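# Stack 96-well plate from nest N1 onto plate in N2

## Task

Pick up the 96-well plate sitting in nest N1 (the right-hand nest as seen from the arms' side) and set it onto the plate already in nest N2 (the left-hand nest) so it is fully seated, with its clipped corner (well A1) lying over the lower plate's clipped corner. The lower plate must remain flat in N2. Afterwards open the gripper and withdraw it away from the plates.

## Robot and tools

Robot: two arms, left_arm and right_arm, each with a parallel two-finger gripper. All positions share one scene frame: origin on the tabletop midway between the arms, +z up, +x outward over the table, +y toward left_arm. The names left and right refer to the arms, not to image sides. Arm bases may be tilted; any mounting plates and the metal frame behind the arms are fixed obstacles. Reported hand positions can be somewhat wrong, more so when the arm is stretched far.

Gripper frame: fingers extend along the gripper's +z axis and close along its y axis. end_effector_position is the spot between the finger pads, roughly 1 cm back from the fingertips. Plates have one cut corner marking well A1; N1 is on the right and N2 on the left when viewed from the arms.

Row format (shared by execute_actions and move): one flat list of 16 numbers covering both arms: left_arm x, y, z, qw, qx, qy, qz, opening, then right_arm x, y, z, qw, qx, qy, qz, opening. x, y, z are an absolute target position in metres in the scene frame; the quaternion is an absolute orientation, w first, same frame. Opening runs from -1 (closed) to +1 (fully open, 0.094 m). Both arms must always be filled in, even if only one moves. To hold an arm still, resend the exact pose and opening from the latest result before it stopped; to hold an orientation, resend the same quaternion each time rather than the drifted reported one.

execute_actions(actions): actions is a list of up to 15 actions; each action is a list of up to 15 rows, each row one control step of 1/30 s. If fewer than 15 rows are given, the final row repeats to fill 15 steps. An empty list just returns state and images. A target more than 0.6 m from the gripper's current position along any of its own axes gets the action rejected for both arms; a malformed action, or a first action failing that check against the last reported state, rejects the whole call.

move(target, speed, blocking): target is one 16-number row as above, an absolute pose per arm. Each gripper travels a straight line toward it; all arms finish together, taking 0.5 to 10 s (cut off at 10 s). speed is the path top speed in m/s, 0.002 to 0.5, default 0.25; rotation is capped at twice that in rad/s. Openings are applied at the start. Paths ignore obstacles and the other arm. Grippers lag, can wander and may exceed speed near full extension. Faster contact and targets set deeper past the contact mean harder impacts and pushes. blocking=false returns after 0.5 s while motion continues; until the end is reported, call wait or stop before sending new rows or moves. The result adds a move: line with the outcome (done, off_target, moving, held, fault), which limits applied (paced = pose clipped; held = some steps blocked, after which the arm may jump faster), and each gripper's distance to its target. If only one arm is named, the other finished at rest.

wait(seconds): 0 to 10; lets time pass with the last commands held, returning early if a running move finishes. stop(): brakes a running move; needs stopping room; fingers keep moving. zoom_image(camera, region): camera is one of cam_head_left, cam_head_right, cam_high, cam_low, cam_left_wrist, cam_right_wrist; region is [x0, y0, x1, y1] pixels of that camera's latest image, origin top-left, at most 504 by 504. finished_scene(scene): ends the given scene number permanently and reports success; the goal must already hold stably.

Control behaviour: each step the commanded pose is limited to 70 mm and 16 degrees from the measured pose, then solved by damped inverse kinematics, favouring position over orientation. Long moves therefore need several actions; after an action the arm goes at most to its last clipped pose. Joint friction can leave the hand up to about 31 mm off, and tiny commands may do nothing. Elbows never fully straighten. Hand target lines show where each gripper is being driven. Pose unreachable lines mean the clearance check altered or blocked that arm's command. Joint ranges (rad): waist -2.618 to 3.054, shoulder 0 to 3.142, elbow 0 to 3.142, wrist pitch -1.571 to 1.571, wrist yaw -1.571 to 1.571, wrist roll -2.094 to 2.094.

Gripping: grip_measured is the finger opening on the command scale (the final Joint positions value is metres), with a fixed error up to about 1 mm per gripper. To hold, command roughly 0.03 below grip_measured; smaller gaps grip more lightly. Pad force tops out near 50 to 62 N, less on thin parts under about 2 mm, with brief spikes on first contact. Joint torque readings include offsets, scaling and noise and are nonzero in free air.

Cameras: images arrive in the order listed above; head and high/low cameras are 672x504, wrist cameras 616x616 fisheye. Calibration is approximate and may differ slightly per scene.

Hazards: avoid dropping the plate from any real height (a few millimetres is fine), knocking anything off the table, arm-to-arm collisions or hard pressing, slamming, and disturbing the lower plate in N2. An arm blocked by an object keeps pushing until commanded otherwise. Loose objects may occasionally be nudged. Holding loads heats motors: MOTOR HOT warns from 75 °C, 90 °C triggers a 10 s stop of that arm, and 100 °C makes the arm let go and drop; FAULT lines report such stops. Work promptly and smoothly.

Each tool is called after "Call:" as name(argument=value, ...) on one line, values as JSON.

## Session

Call:
execute_actions(actions=[])

Scene clock: 0.00 s.
left_arm: end_effector_position=(+0.3668, +0.5244, +0.1199) grip_measured=+1.000 end_effector_quat_wxyz=(+0.326, +0.914, -0.137, +0.199) | right_arm: end_effector_position=(+0.5566, -0.0961, +0.3359) grip_measured=+1.000 end_effector_quat_wxyz=(-0.063, +0.718, +0.495, +0.485)
Joint positions: left_arm=[ 0.673  1.531  1.75  -1.347  0.379 -2.053  0.094] | right_arm=[ 0.743  2.057  1.769 -0.417  0.425  2.035  0.094]
Joint velocities: left_arm=[-0.007  0.012 -0.007 -0.081 -0.022  0.022  0.   ] | right_arm=[-0.007 -0.007  0.017  0.022  0.007 -0.066  0.   ]
Joint torques (N m, as the arm reports them, + toward a larger angle): no reading
Hand target (left_arm): +0.367, +0.524, +0.120; +0.326, +0.914, -0.137, +0.199
Hand target (right_arm): +0.557, -0.096, +0.336; -0.063, +0.718, +0.495, +0.485
camera_calibration (this result's frames):
cam_left_wrist: T_world_to_cam=[[0.422533, 0.757252, -0.498032, -0.504775], [0.350271, 0.370368, 0.860313, -0.424193], [0.835928, -0.537956, -0.108751, 0.112595], [0, 0, 0, 1]] pos_world=[0.267745, 0.59992, 0.125789]
cam_right_wrist: T_world_to_cam=[[-0.768225, 0.622257, -0.15042, 0.527199], [-0.152945, 0.0497624, 0.986981, -0.211875], [0.621641, 0.781229, 0.0569425, -0.175334], [0, 0, 0, 1]] pos_world=[0.481597, -0.180534, 0.298401]

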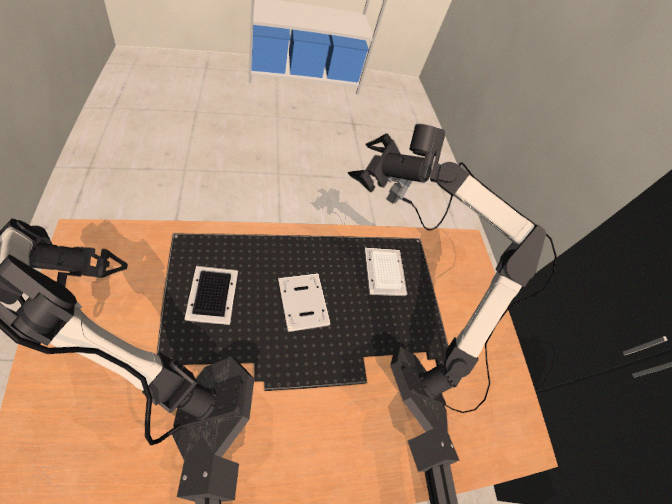

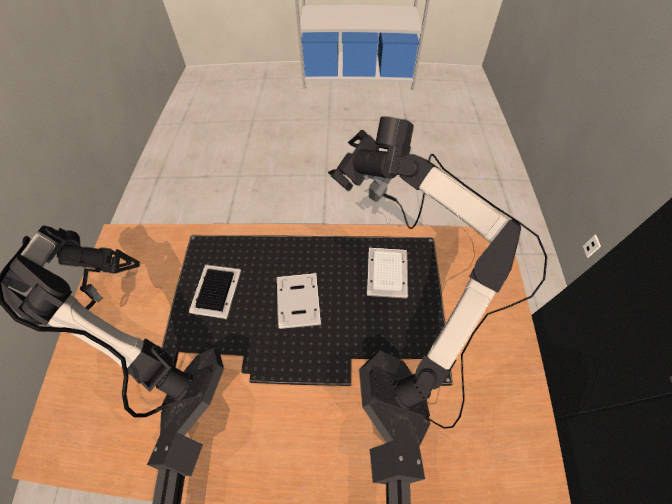

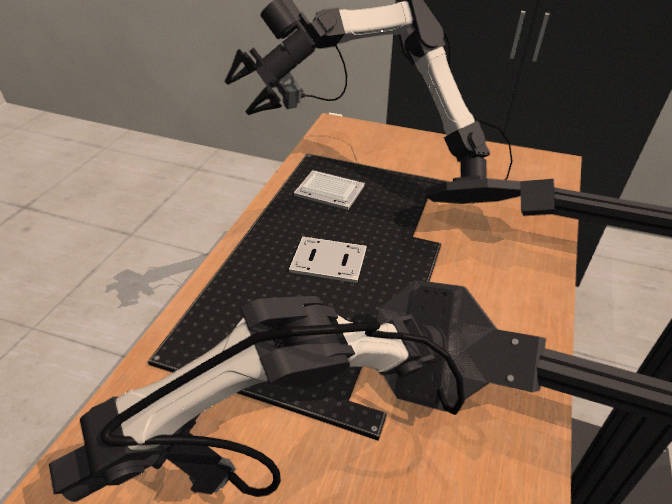

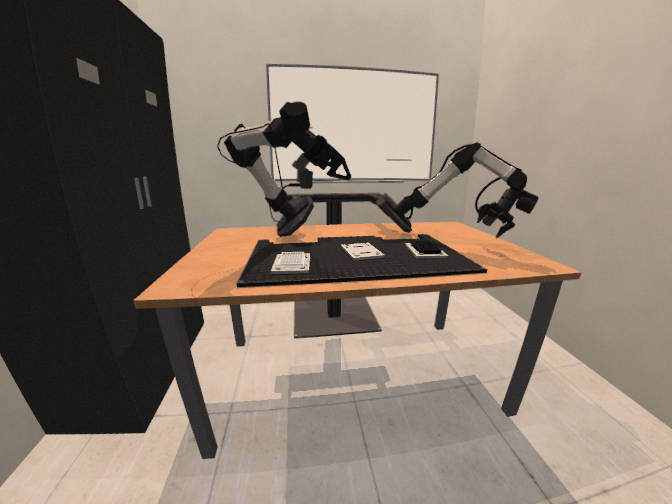

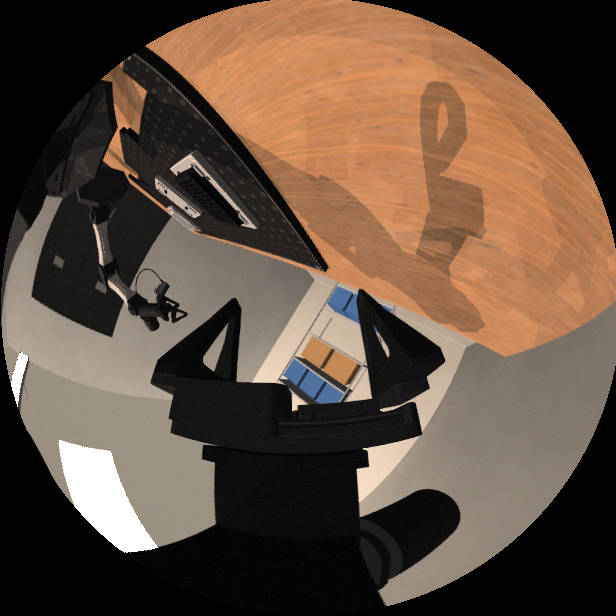

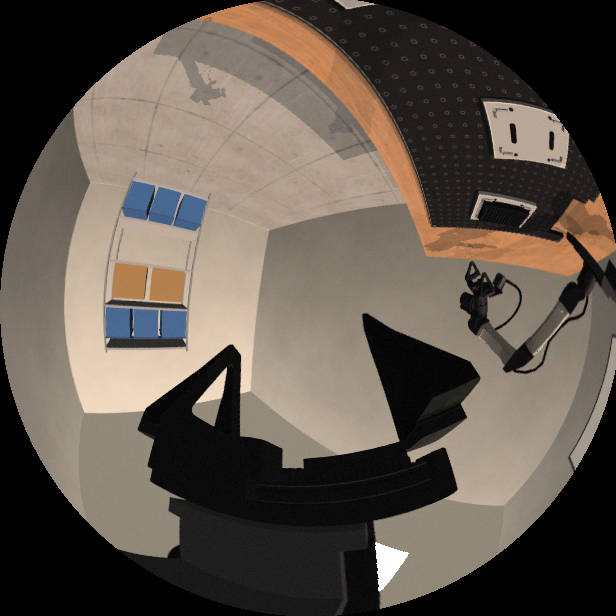

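Call:
zoom_image(camera="cam_head_right", region=[355,240,420,305])

Call:
zoom_image(camera="cam_head_left", region=[178,260,248,330])

Call:
zoom_image(camera="cam_high", region=[280,160,380,290])

Region (355, 240, 420, 305) of cam_head_right's 672x504 image, scaled by 7.754, with more detail than that image has.

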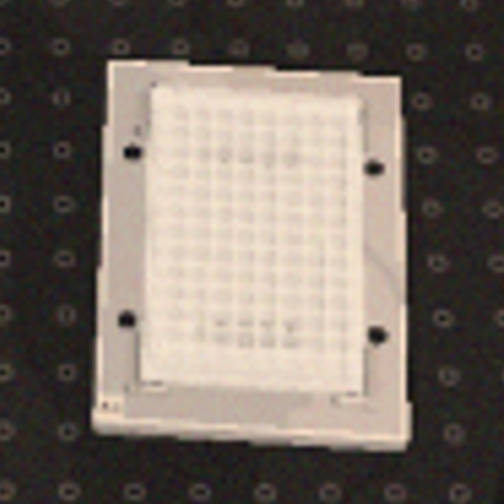

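Region (178, 260, 248, 330) of cam_head_left's 672x504 image, scaled by 7.200, with more detail than that image has.

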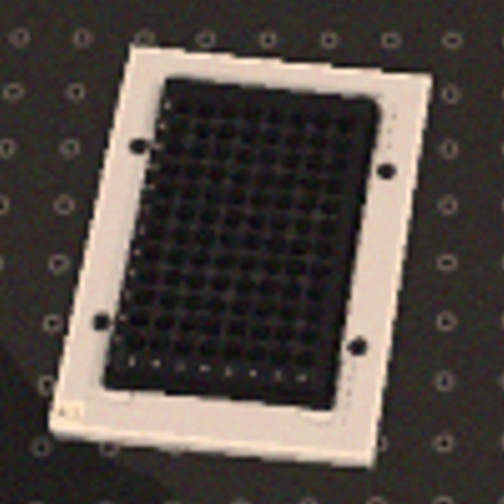

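Region (280, 160, 380, 290) of cam_high's 672x504 image, scaled by 3.877, with more detail than that image has; it fills the left 388 columns of this view, and the rest is white.

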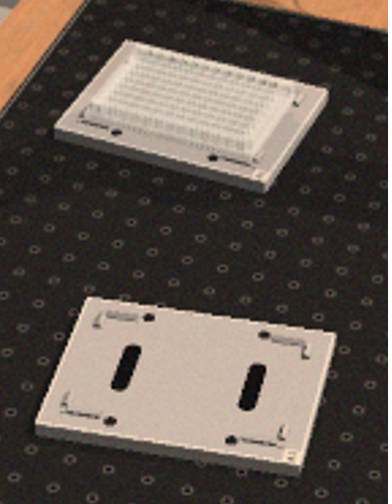

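Call:
move(target=[0.35,0.45,0.2,-0.049,0.248,-0.89,0.379,1,0.40,-0.241,0.13,0.259,0.034,0.965,-0.009,1], speed=0.3)

Call:
move(target=[0.33,0.32,0.17,0.259,-0.05,0.965,0.013,1,0.40,-0.241,0.075,0.259,0.034,0.965,-0.009,1], speed=0.2)

Call:
zoom_image(camera="cam_right_wrist", region=[170,150,430,410])

Scene clock: 27.07 s.
left_arm: end_effector_position=(+0.3506, +0.4515, +0.1996) grip_measured=+1.000 end_effector_quat_wxyz=(+0.042, -0.257, +0.885, -0.386) | right_arm: end_effector_position=(+0.4070, -0.2381, +0.1359) grip_measured=+1.000 end_effector_quat_wxyz=(+0.256, +0.035, +0.966, +0.004)
Joint positions: left_arm=[ 0.337  1.246  1.527 -1.322  0.233 -0.085  0.094] | right_arm=[ 0.585  1.647  0.872 -0.212  0.966  0.085  0.094]
Joint velocities: left_arm=[-0.012 -0.007 -0.002 -0.037 -0.007  0.051  0.   ] | right_arm=[ 0.007  0.012 -0.012 -0.022  0.037 -0.066  0.   ]
Joint torques (N m, as the arm reports them, + toward a larger angle): left_arm=[-3.01 -8.11  3.87  0.52  0.28  0.15] | right_arm=[ 4.61 -6.35  4.11  1.13  0.07 -0.25]
Hand target (left_arm): +0.349, +0.451, +0.200; +0.052, -0.251, +0.888, -0.381
Hand target (right_arm): +0.403, -0.244, +0.131; +0.252, +0.033, +0.967, -0.005
Off the commanded pose (left_arm): 0.002 m, 2 deg.
Off the commanded pose (right_arm): 0.010 m, 2 deg.
move: done
camera_calibration (this result's frames):
cam_left_wrist: T_world_to_cam=[[0.366368, -0.579819, 0.727726, -0.0242434], [-0.795252, 0.210914, 0.56841, 0.0717326], [-0.483062, -0.786972, -0.38383, 0.725371], [0, 0, 0, 1]] pos_world=[0.416327, 0.541661, 0.255288]
cam_right_wrist: T_world_to_cam=[[-0.315062, -0.943065, -0.106599, -0.0925224], [-0.944912, 0.301193, 0.128156, 0.468607], [-0.0887528, 0.141104, -0.986008, 0.318478], [0, 0, 0, 1]] pos_world=[0.441908, -0.273334, 0.244105]

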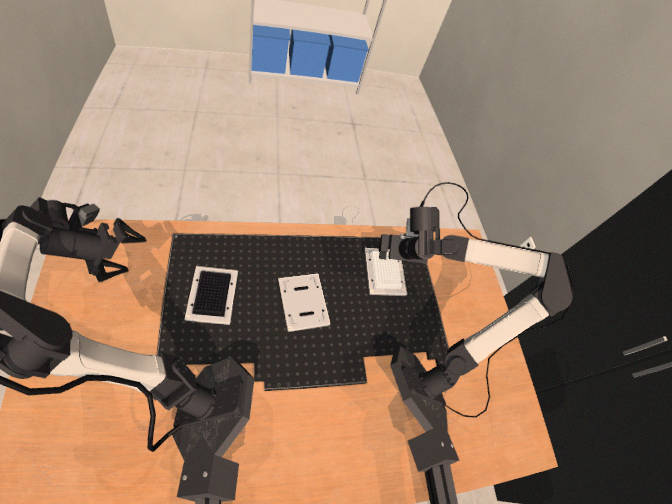

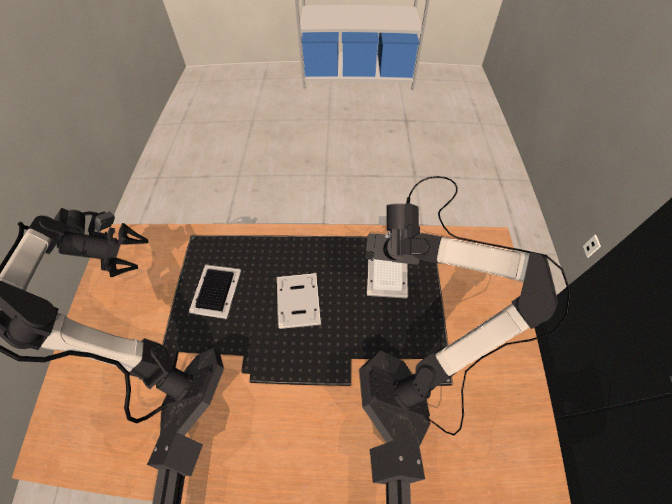

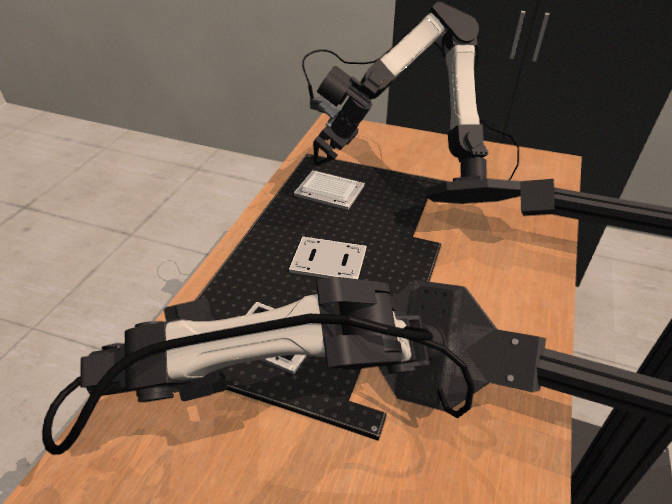

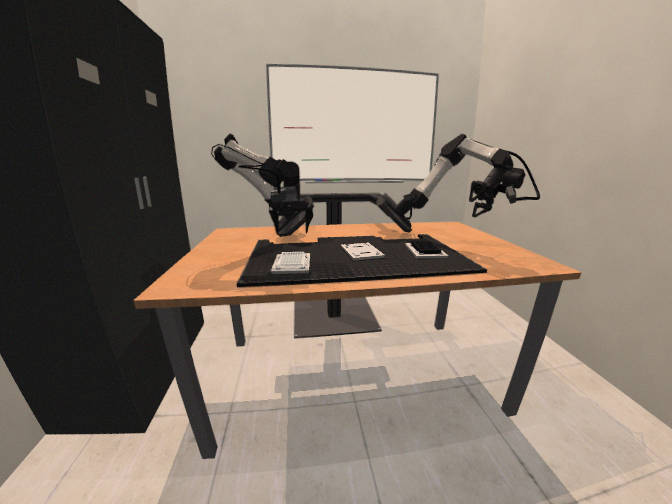

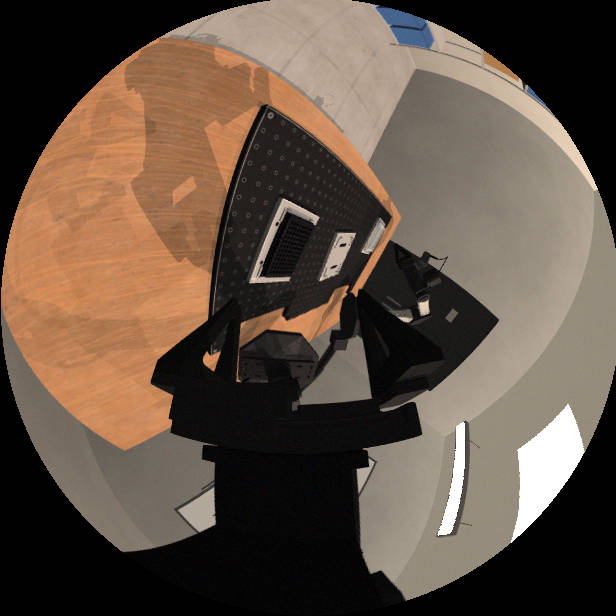

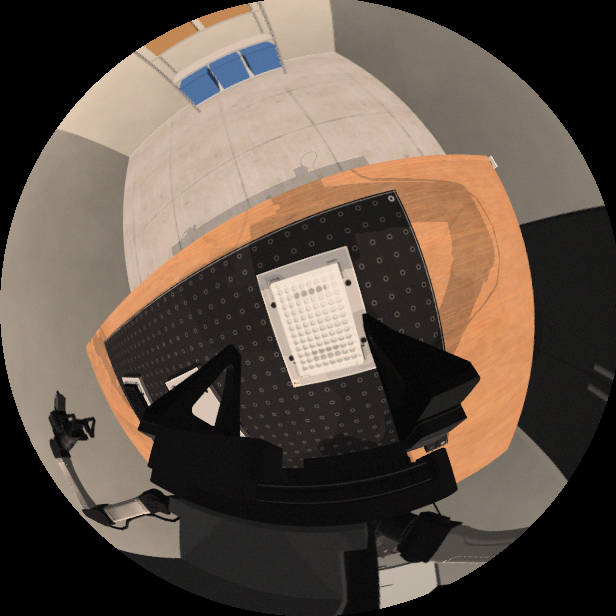

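Scene clock: 30.23 s.
left_arm: end_effector_position=(+0.3328, +0.3256, +0.1770) grip_measured=+1.000 end_effector_quat_wxyz=(+0.262, -0.063, +0.963, -0.003) | right_arm: end_effector_position=(+0.4087, -0.2447, +0.0860) grip_measured=+1.000 end_effector_quat_wxyz=(+0.271, +0.050, +0.961, -0.007)
Joint positions: left_arm=[-0.641  1.136  0.751 -0.665 -1.046 -0.274  0.094] | right_arm=[ 0.458  1.701  0.708  0.196  0.912 -0.106  0.094]
Joint velocities: left_arm=[ 0.007 -0.002 -0.002 -0.022  0.022 -0.022  0.   ] | right_arm=[-0.007  0.002  0.002 -0.007  0.037  0.051  0.   ]
Joint torques (N m, as the arm reports them, + toward a larger angle): left_arm=[-3.63  0.36  4.    1.6  -0.22 -0.14] | right_arm=[ 4.69 -4.31  3.43  1.17 -0.15 -0.23]
Hand target (left_arm): +0.330, +0.320, +0.172; +0.261, -0.060, +0.963, +0.003
Hand target (right_arm): +0.400, -0.241, +0.075; +0.259, +0.034, +0.965, -0.008
Off the commanded pose (left_arm): 0.009 m, 2 deg.
Off the commanded pose (right_arm): 0.015 m, 2 deg.
move: off_target (right_arm)
camera_calibration (this result's frames):
cam_left_wrist: T_world_to_cam=[[0.0589577, -0.997762, 0.0315486, 0.287296], [-0.947119, -0.0459236, 0.317579, 0.27557], [-0.315419, -0.048604, -0.947707, 0.412569], [0, 0, 0, 1]] pos_world=[0.374192, 0.319361, 0.294416]
cam_right_wrist: T_world_to_cam=[[-0.343664, -0.933412, -0.103133, -0.0897538], [-0.937547, 0.334726, 0.0946772, 0.486659], [-0.0538515, 0.129229, -0.990151, 0.253528], [0, 0, 0, 1]] pos_world=[0.439074, -0.279438, 0.195699]

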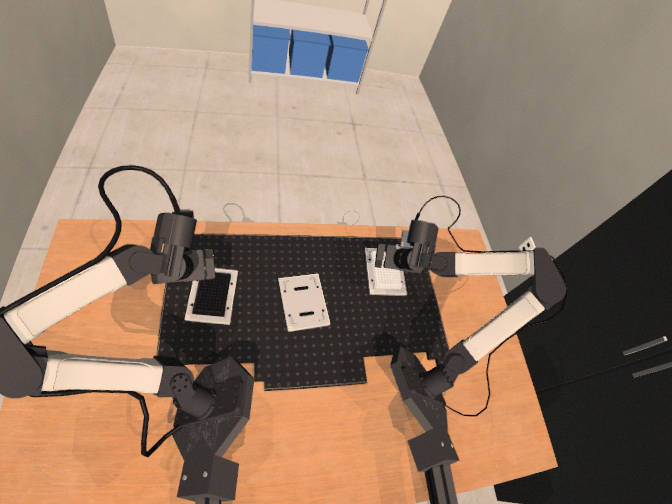

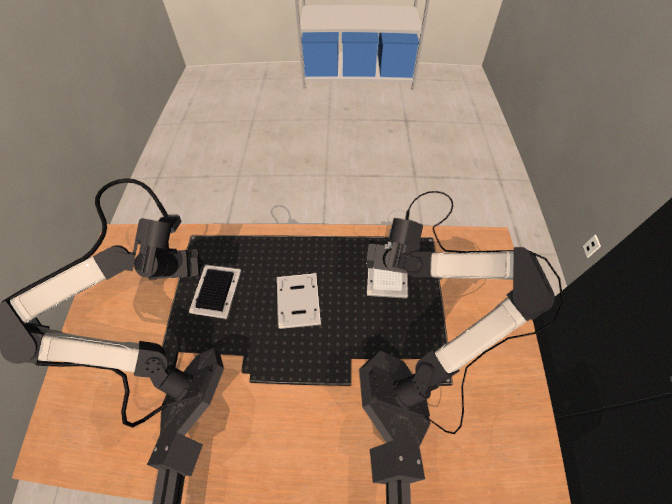

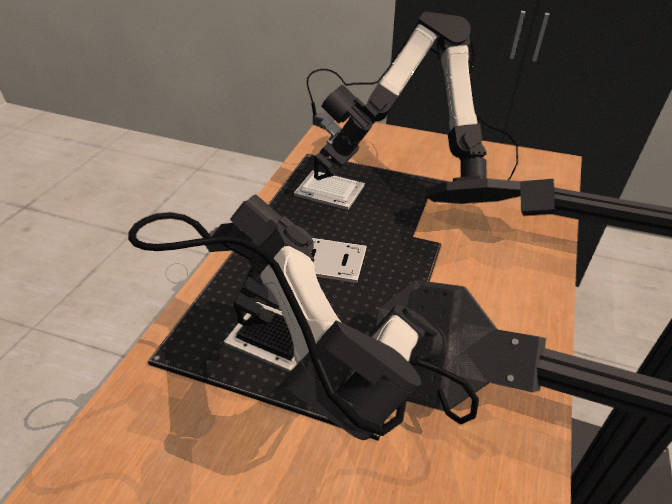

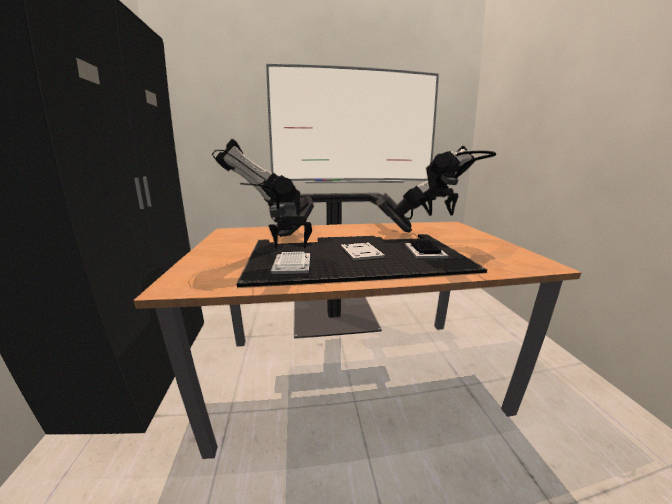

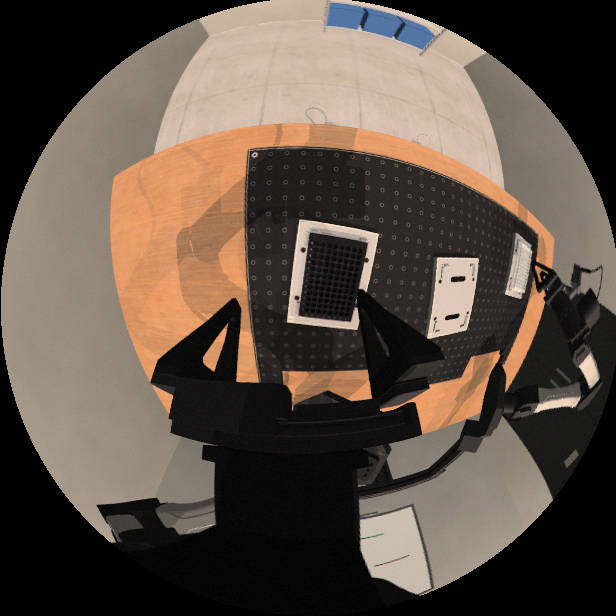

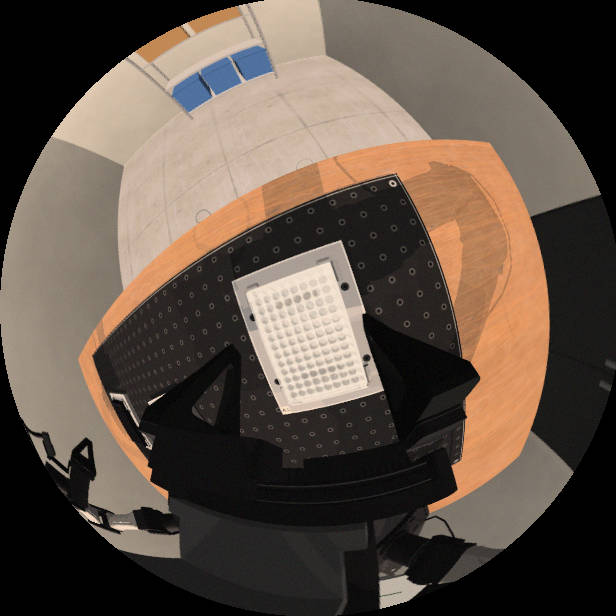

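Region (170, 150, 430, 410) of cam_right_wrist's 616x616 image, scaled by 1.938, with more detail than that image has.

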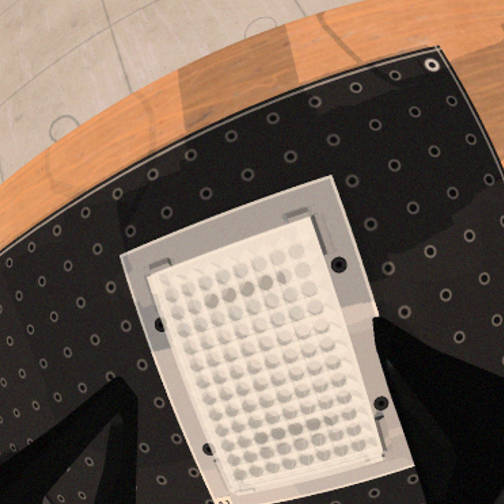

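Call:
move(target=[0.33,0.32,0.17,0.259,-0.05,0.965,0.013,1,0.394,-0.243,0.047,0.255,0.008,0.967,-0.004,1], speed=0.05)

Call:
zoom_image(camera="cam_right_wrist", region=[190,210,430,450])

Call:
zoom_image(camera="cam_low", region=[255,220,325,285])

Scene clock: 37.70 s.
left_arm: end_effector_position=(+0.3333, +0.3280, +0.1773) grip_measured=+1.000 end_effector_quat_wxyz=(+0.264, -0.065, +0.962, +0.003) | right_arm: end_effector_position=(+0.4018, -0.2468, +0.0566) grip_measured=+1.000 end_effector_quat_wxyz=(+0.264, +0.023, +0.964, -0.004)
Joint positions: left_arm=[-0.641  1.136  0.751 -0.663 -1.06  -0.274  0.094] | right_arm=[ 0.379  1.737  0.642  0.336  0.84  -0.22   0.094]
Joint velocities: left_arm=[-0.007 -0.017 -0.022 -0.007 -0.022  0.022  0.   ] | right_arm=[-0.012  0.022 -0.007  0.066 -0.081 -0.037  0.   ]
Joint torques (N m, as the arm reports them, + toward a larger angle): left_arm=[-3.65  1.24  3.94  1.56 -0.21 -0.06] | right_arm=[ 4.68 -4.59  2.92  1.14 -0.19 -0.26]
Hand target (left_arm): +0.330, +0.320, +0.170; +0.259, -0.050, +0.964, +0.013
Hand target (right_arm): +0.394, -0.243, +0.047; +0.255, +0.009, +0.967, -0.003
Off the commanded pose (left_arm): 0.011 m, 2 deg.
Off the commanded pose (right_arm): 0.013 m, 2 deg.
move: off_target (left_arm, right_arm)
camera_calibration (this result's frames):
cam_left_wrist: T_world_to_cam=[[0.0669424, -0.997547, 0.0204482, 0.288849], [-0.947618, -0.0571501, 0.314252, 0.280451], [-0.312313, -0.0404138, -0.949119, 0.409719], [0, 0, 0, 1]] pos_world=[0.374384, 0.320727, 0.294834]
cam_right_wrist: T_world_to_cam=[[-0.295387, -0.951085, -0.0904665, -0.121666], [-0.952412, 0.285692, 0.106263, 0.476914], [-0.0752197, 0.11755, -0.990214, 0.230023], [0, 0, 0, 1]] pos_world=[0.435582, -0.279005, 0.166087]

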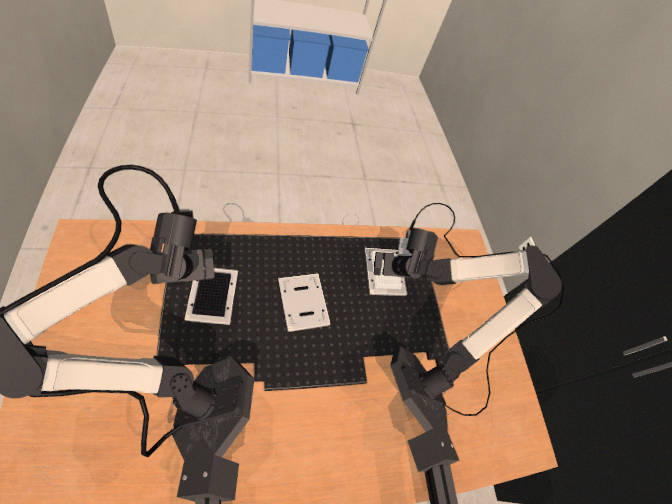

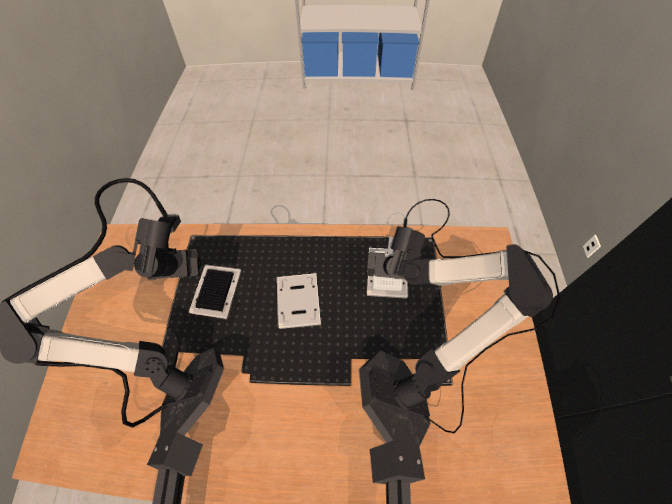

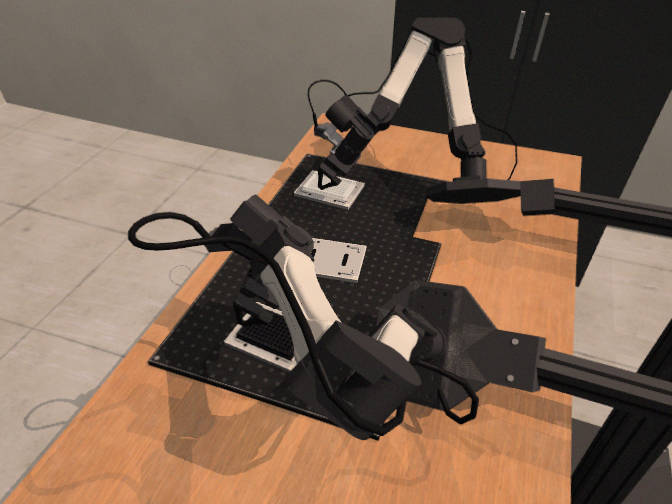

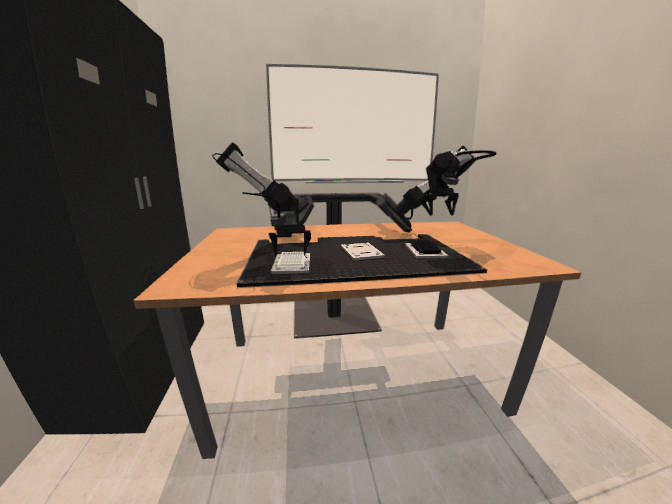

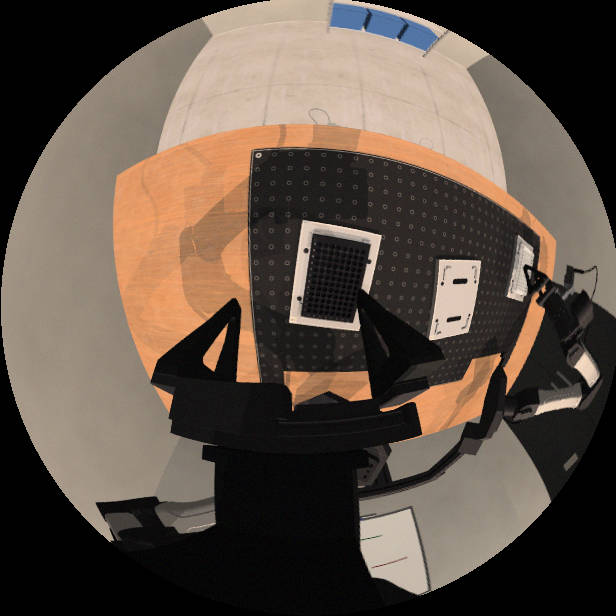

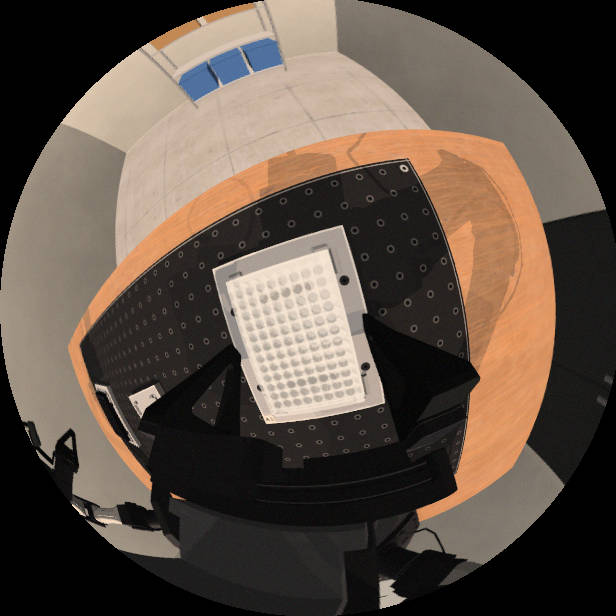

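Region (190, 210, 430, 450) of cam_right_wrist's 616x616 image, scaled by 2.100, with more detail than that image has.

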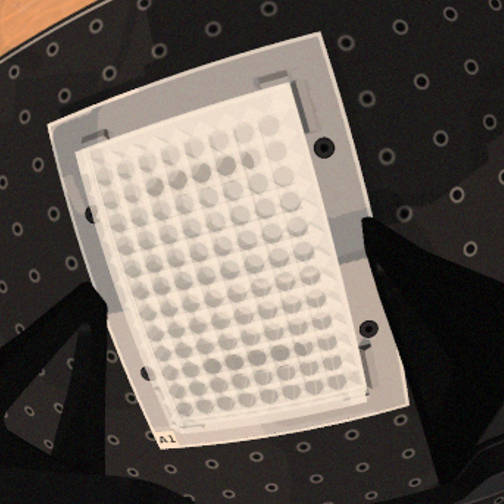

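Region (255, 220, 325, 285) of cam_low's 672x504 image, scaled by 7.200, with more detail than that image has; it fills the top 468 rows of this view, and the rest is white.

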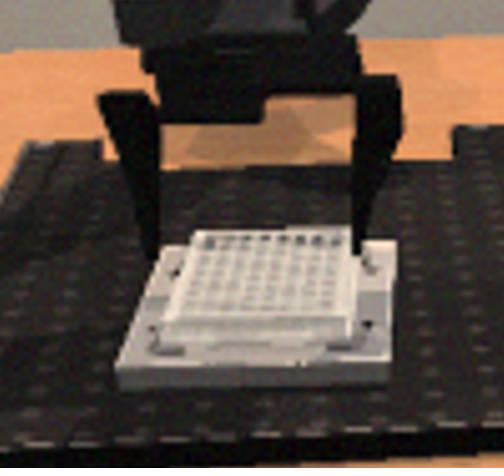

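Call:
move(target=[0.33,0.32,0.17,0.259,-0.05,0.965,0.013,1,0.394,-0.235,0.044,0.255,0.008,0.967,-0.004,1], speed=0.03)

Call:
move(target=[0.33,0.32,0.17,0.259,-0.05,0.965,0.013,1,0.394,-0.235,0.034,0.255,0.008,0.967,-0.004,1], speed=0.02)

Call:
zoom_image(camera="cam_right_wrist", region=[190,210,430,450])

Call:
zoom_image(camera="cam_low", region=[255,220,325,285])

Scene clock: 48.50 s.
left_arm: end_effector_position=(+0.3333, +0.3281, +0.1773) grip_measured=+1.000 end_effector_quat_wxyz=(+0.264, -0.065, +0.962, +0.004) | right_arm: end_effector_position=(+0.4012, -0.2397, +0.0503) grip_measured=+1.000 end_effector_quat_wxyz=(+0.262, +0.017, +0.965, -0.004)
Joint positions: left_arm=[-0.641  1.136  0.751 -0.663 -1.06  -0.274  0.094] | right_arm=[ 0.379  1.775  0.642  0.367  0.837 -0.225  0.094]
Joint velocities: left_arm=[-0.012 -0.007 -0.002  0.007 -0.051 -0.007  0.   ] | right_arm=[-0.007  0.007 -0.007  0.022  0.066 -0.007  0.   ]
Joint torques (N m, as the arm reports them, + toward a larger angle): left_arm=[-3.69  1.26  4.    1.57 -0.22 -0.05] | right_arm=[ 5.95 -4.74  3.11  1.15 -0.1  -0.12]
Hand target (left_arm): +0.330, +0.320, +0.170; +0.259, -0.050, +0.964, +0.013
Hand target (right_arm): +0.394, -0.235, +0.044; +0.255, +0.008, +0.967, -0.004
Off the commanded pose (left_arm): 0.011 m, 2 deg.
Off the commanded pose (right_arm): 0.011 m, 1 deg.
move: off_target (left_arm, right_arm)
camera_calibration (this result's frames):
cam_left_wrist: T_world_to_cam=[[0.0673187, -0.997535, 0.0198053, 0.288961], [-0.947632, -0.0577146, 0.314107, 0.280682], [-0.31219, -0.0399134, -0.949181, 0.409548], [0, 0, 0, 1]] pos_world=[0.374388, 0.320795, 0.294848]
cam_right_wrist: T_world_to_cam=[[-0.285289, -0.954416, -0.0877496, -0.120587], [-0.955051, 0.275392, 0.109713, 0.473355], [-0.0805466, 0.115105, -0.990082, 0.224437], [0, 0, 0, 1]] pos_world=[0.435754, -0.271283, 0.159697]

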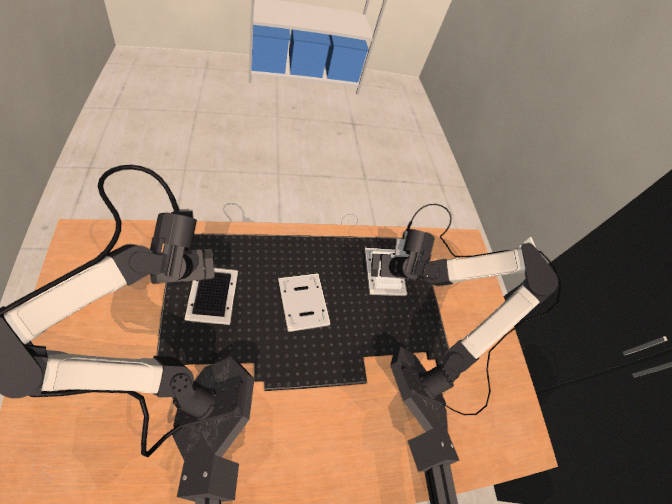

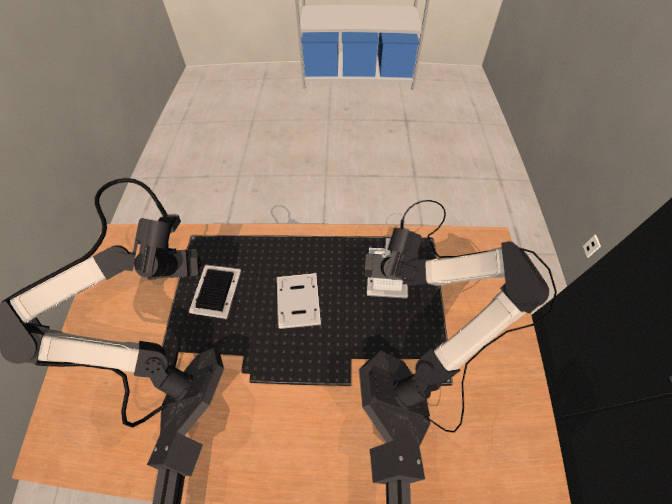

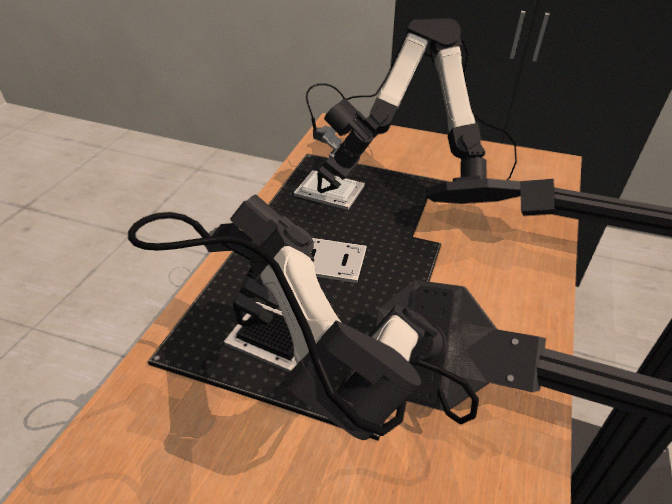

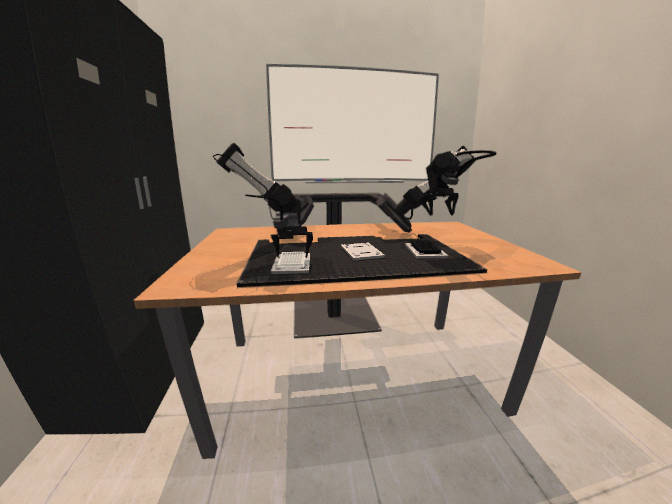

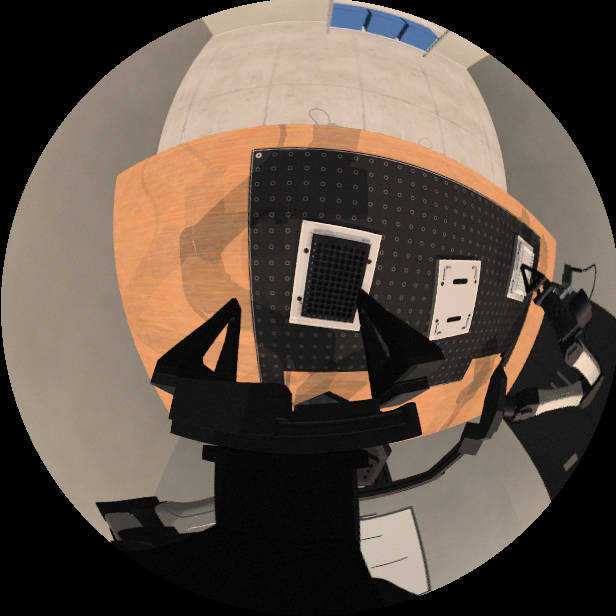

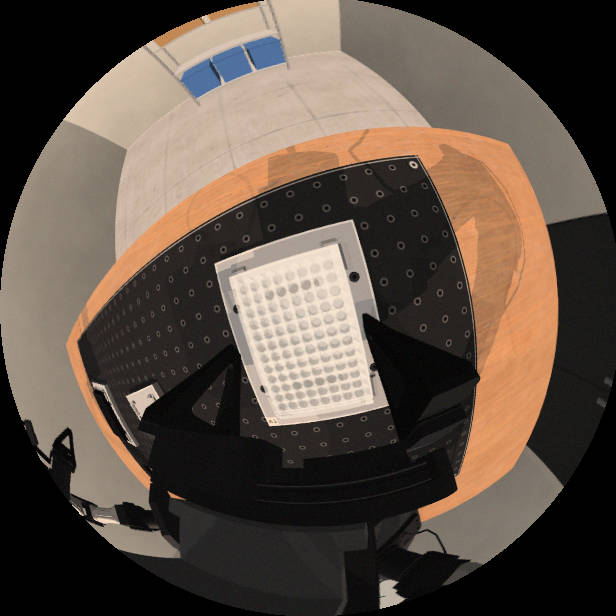

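Scene clock: 49.67 s.
left_arm: end_effector_position=(+0.3333, +0.3281, +0.1773) grip_measured=+1.000 end_effector_quat_wxyz=(+0.264, -0.065, +0.962, +0.004) | right_arm: end_effector_position=(+0.4057, -0.2390, +0.0456) grip_measured=+1.000 end_effector_quat_wxyz=(+0.268, +0.025, +0.963, -0.004)
Joint positions: left_arm=[-0.641  1.136  0.751 -0.663 -1.06  -0.274  0.094] | right_arm=[ 0.366  1.803  0.642  0.425  0.829 -0.239  0.094]
Joint velocities: left_arm=[-0.012 -0.007  0.007 -0.007  0.037 -0.007  0.   ] | right_arm=[-0.017  0.002 -0.007  0.007 -0.022 -0.022  0.   ]
Joint torques (N m, as the arm reports them, + toward a larger angle): left_arm=[-3.67  1.3   3.96  1.57 -0.22 -0.05] | right_arm=[ 4.91 -4.85  2.17  1.18 -0.18 -0.25]
Hand target (left_arm): +0.330, +0.320, +0.170; +0.259, -0.050, +0.964, +0.013
Hand target (right_arm): +0.394, -0.235, +0.034; +0.255, +0.008, +0.967, -0.003
Off the commanded pose (left_arm): 0.011 m, 2 deg.
Off the commanded pose (right_arm): 0.017 m, 3 deg.
move: off_target (left_arm, right_arm)
camera_calibration (this result's frames):
cam_left_wrist: T_world_to_cam=[[0.0673187, -0.997535, 0.0198053, 0.288961], [-0.947632, -0.0577146, 0.314107, 0.280682], [-0.31219, -0.0399134, -0.949181, 0.409548], [0, 0, 0, 1]] pos_world=[0.374388, 0.320795, 0.294848]
cam_right_wrist: T_world_to_cam=[[-0.297974, -0.949962, -0.0937207, -0.112634], [-0.952257, 0.288977, 0.0984877, 0.480607], [-0.0664765, 0.118593, -0.990715, 0.215219], [0, 0, 0, 1]] pos_world=[0.438406, -0.271405, 0.15533]

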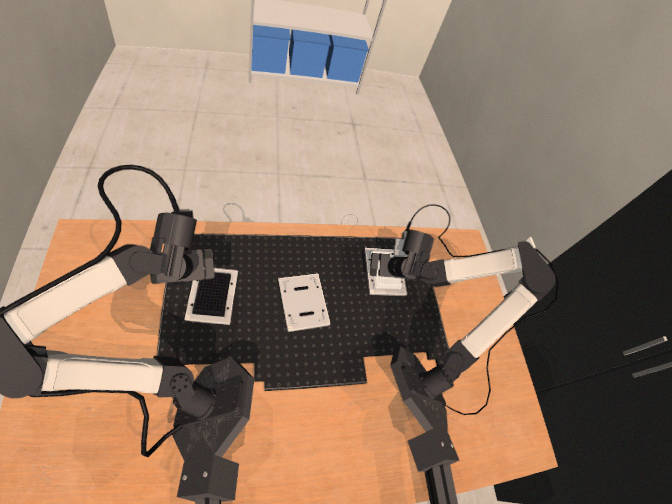

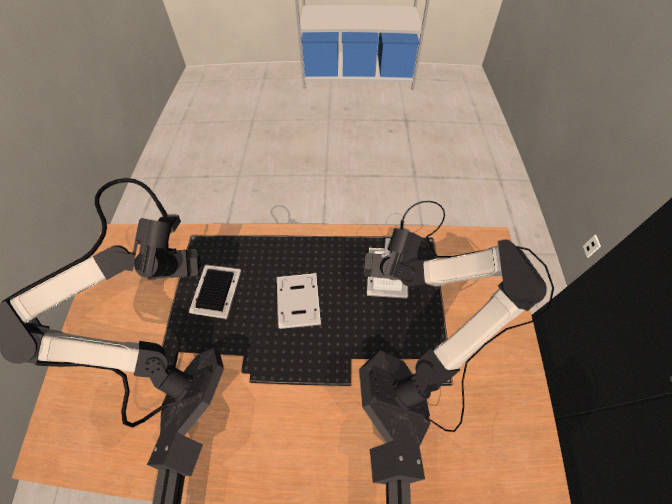

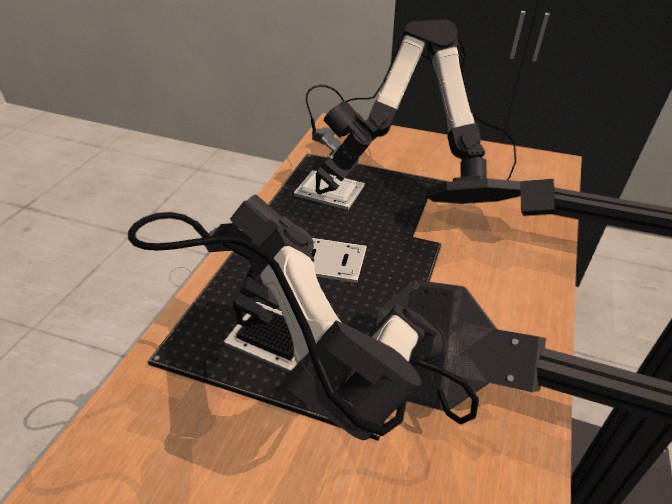

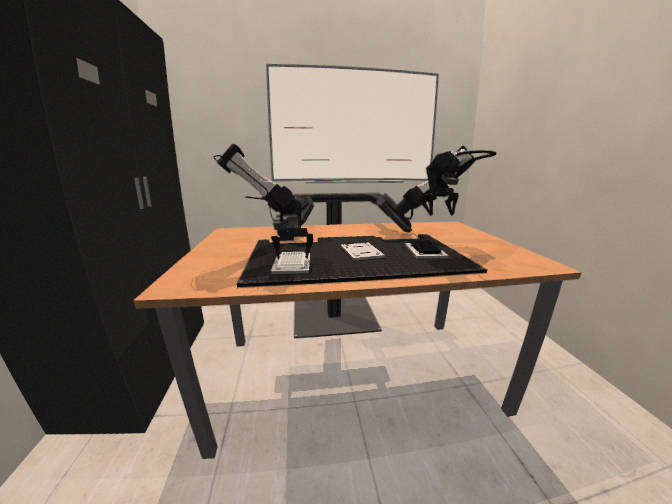

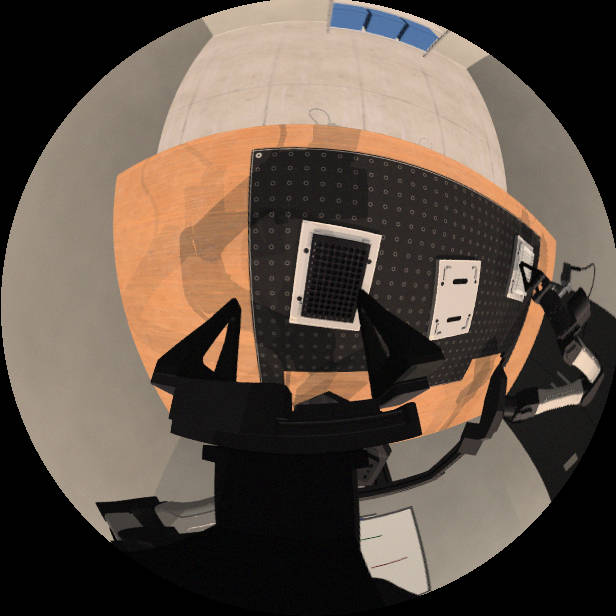

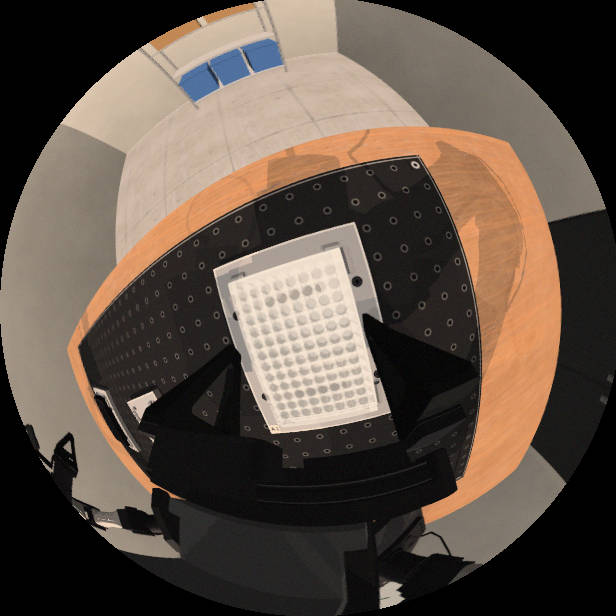

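Region (190, 210, 430, 450) of cam_right_wrist's 616x616 image, scaled by 2.100, with more detail than that image has.

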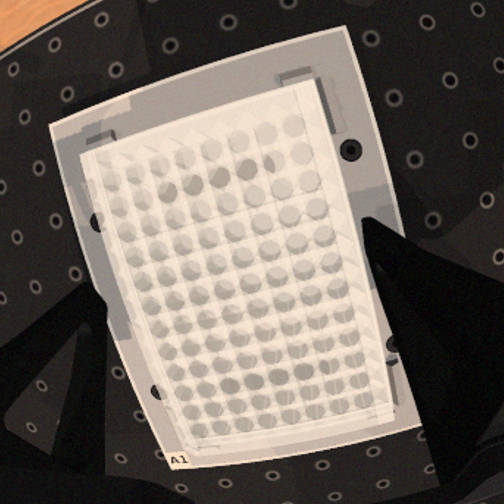

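Region (255, 220, 325, 285) of cam_low's 672x504 image, scaled by 7.200, with more detail than that image has; it fills the top 468 rows of this view, and the rest is white.

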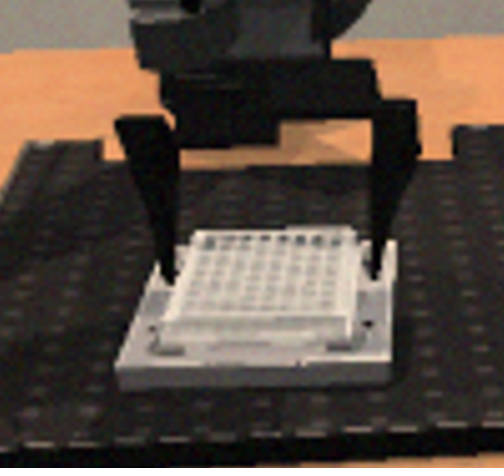

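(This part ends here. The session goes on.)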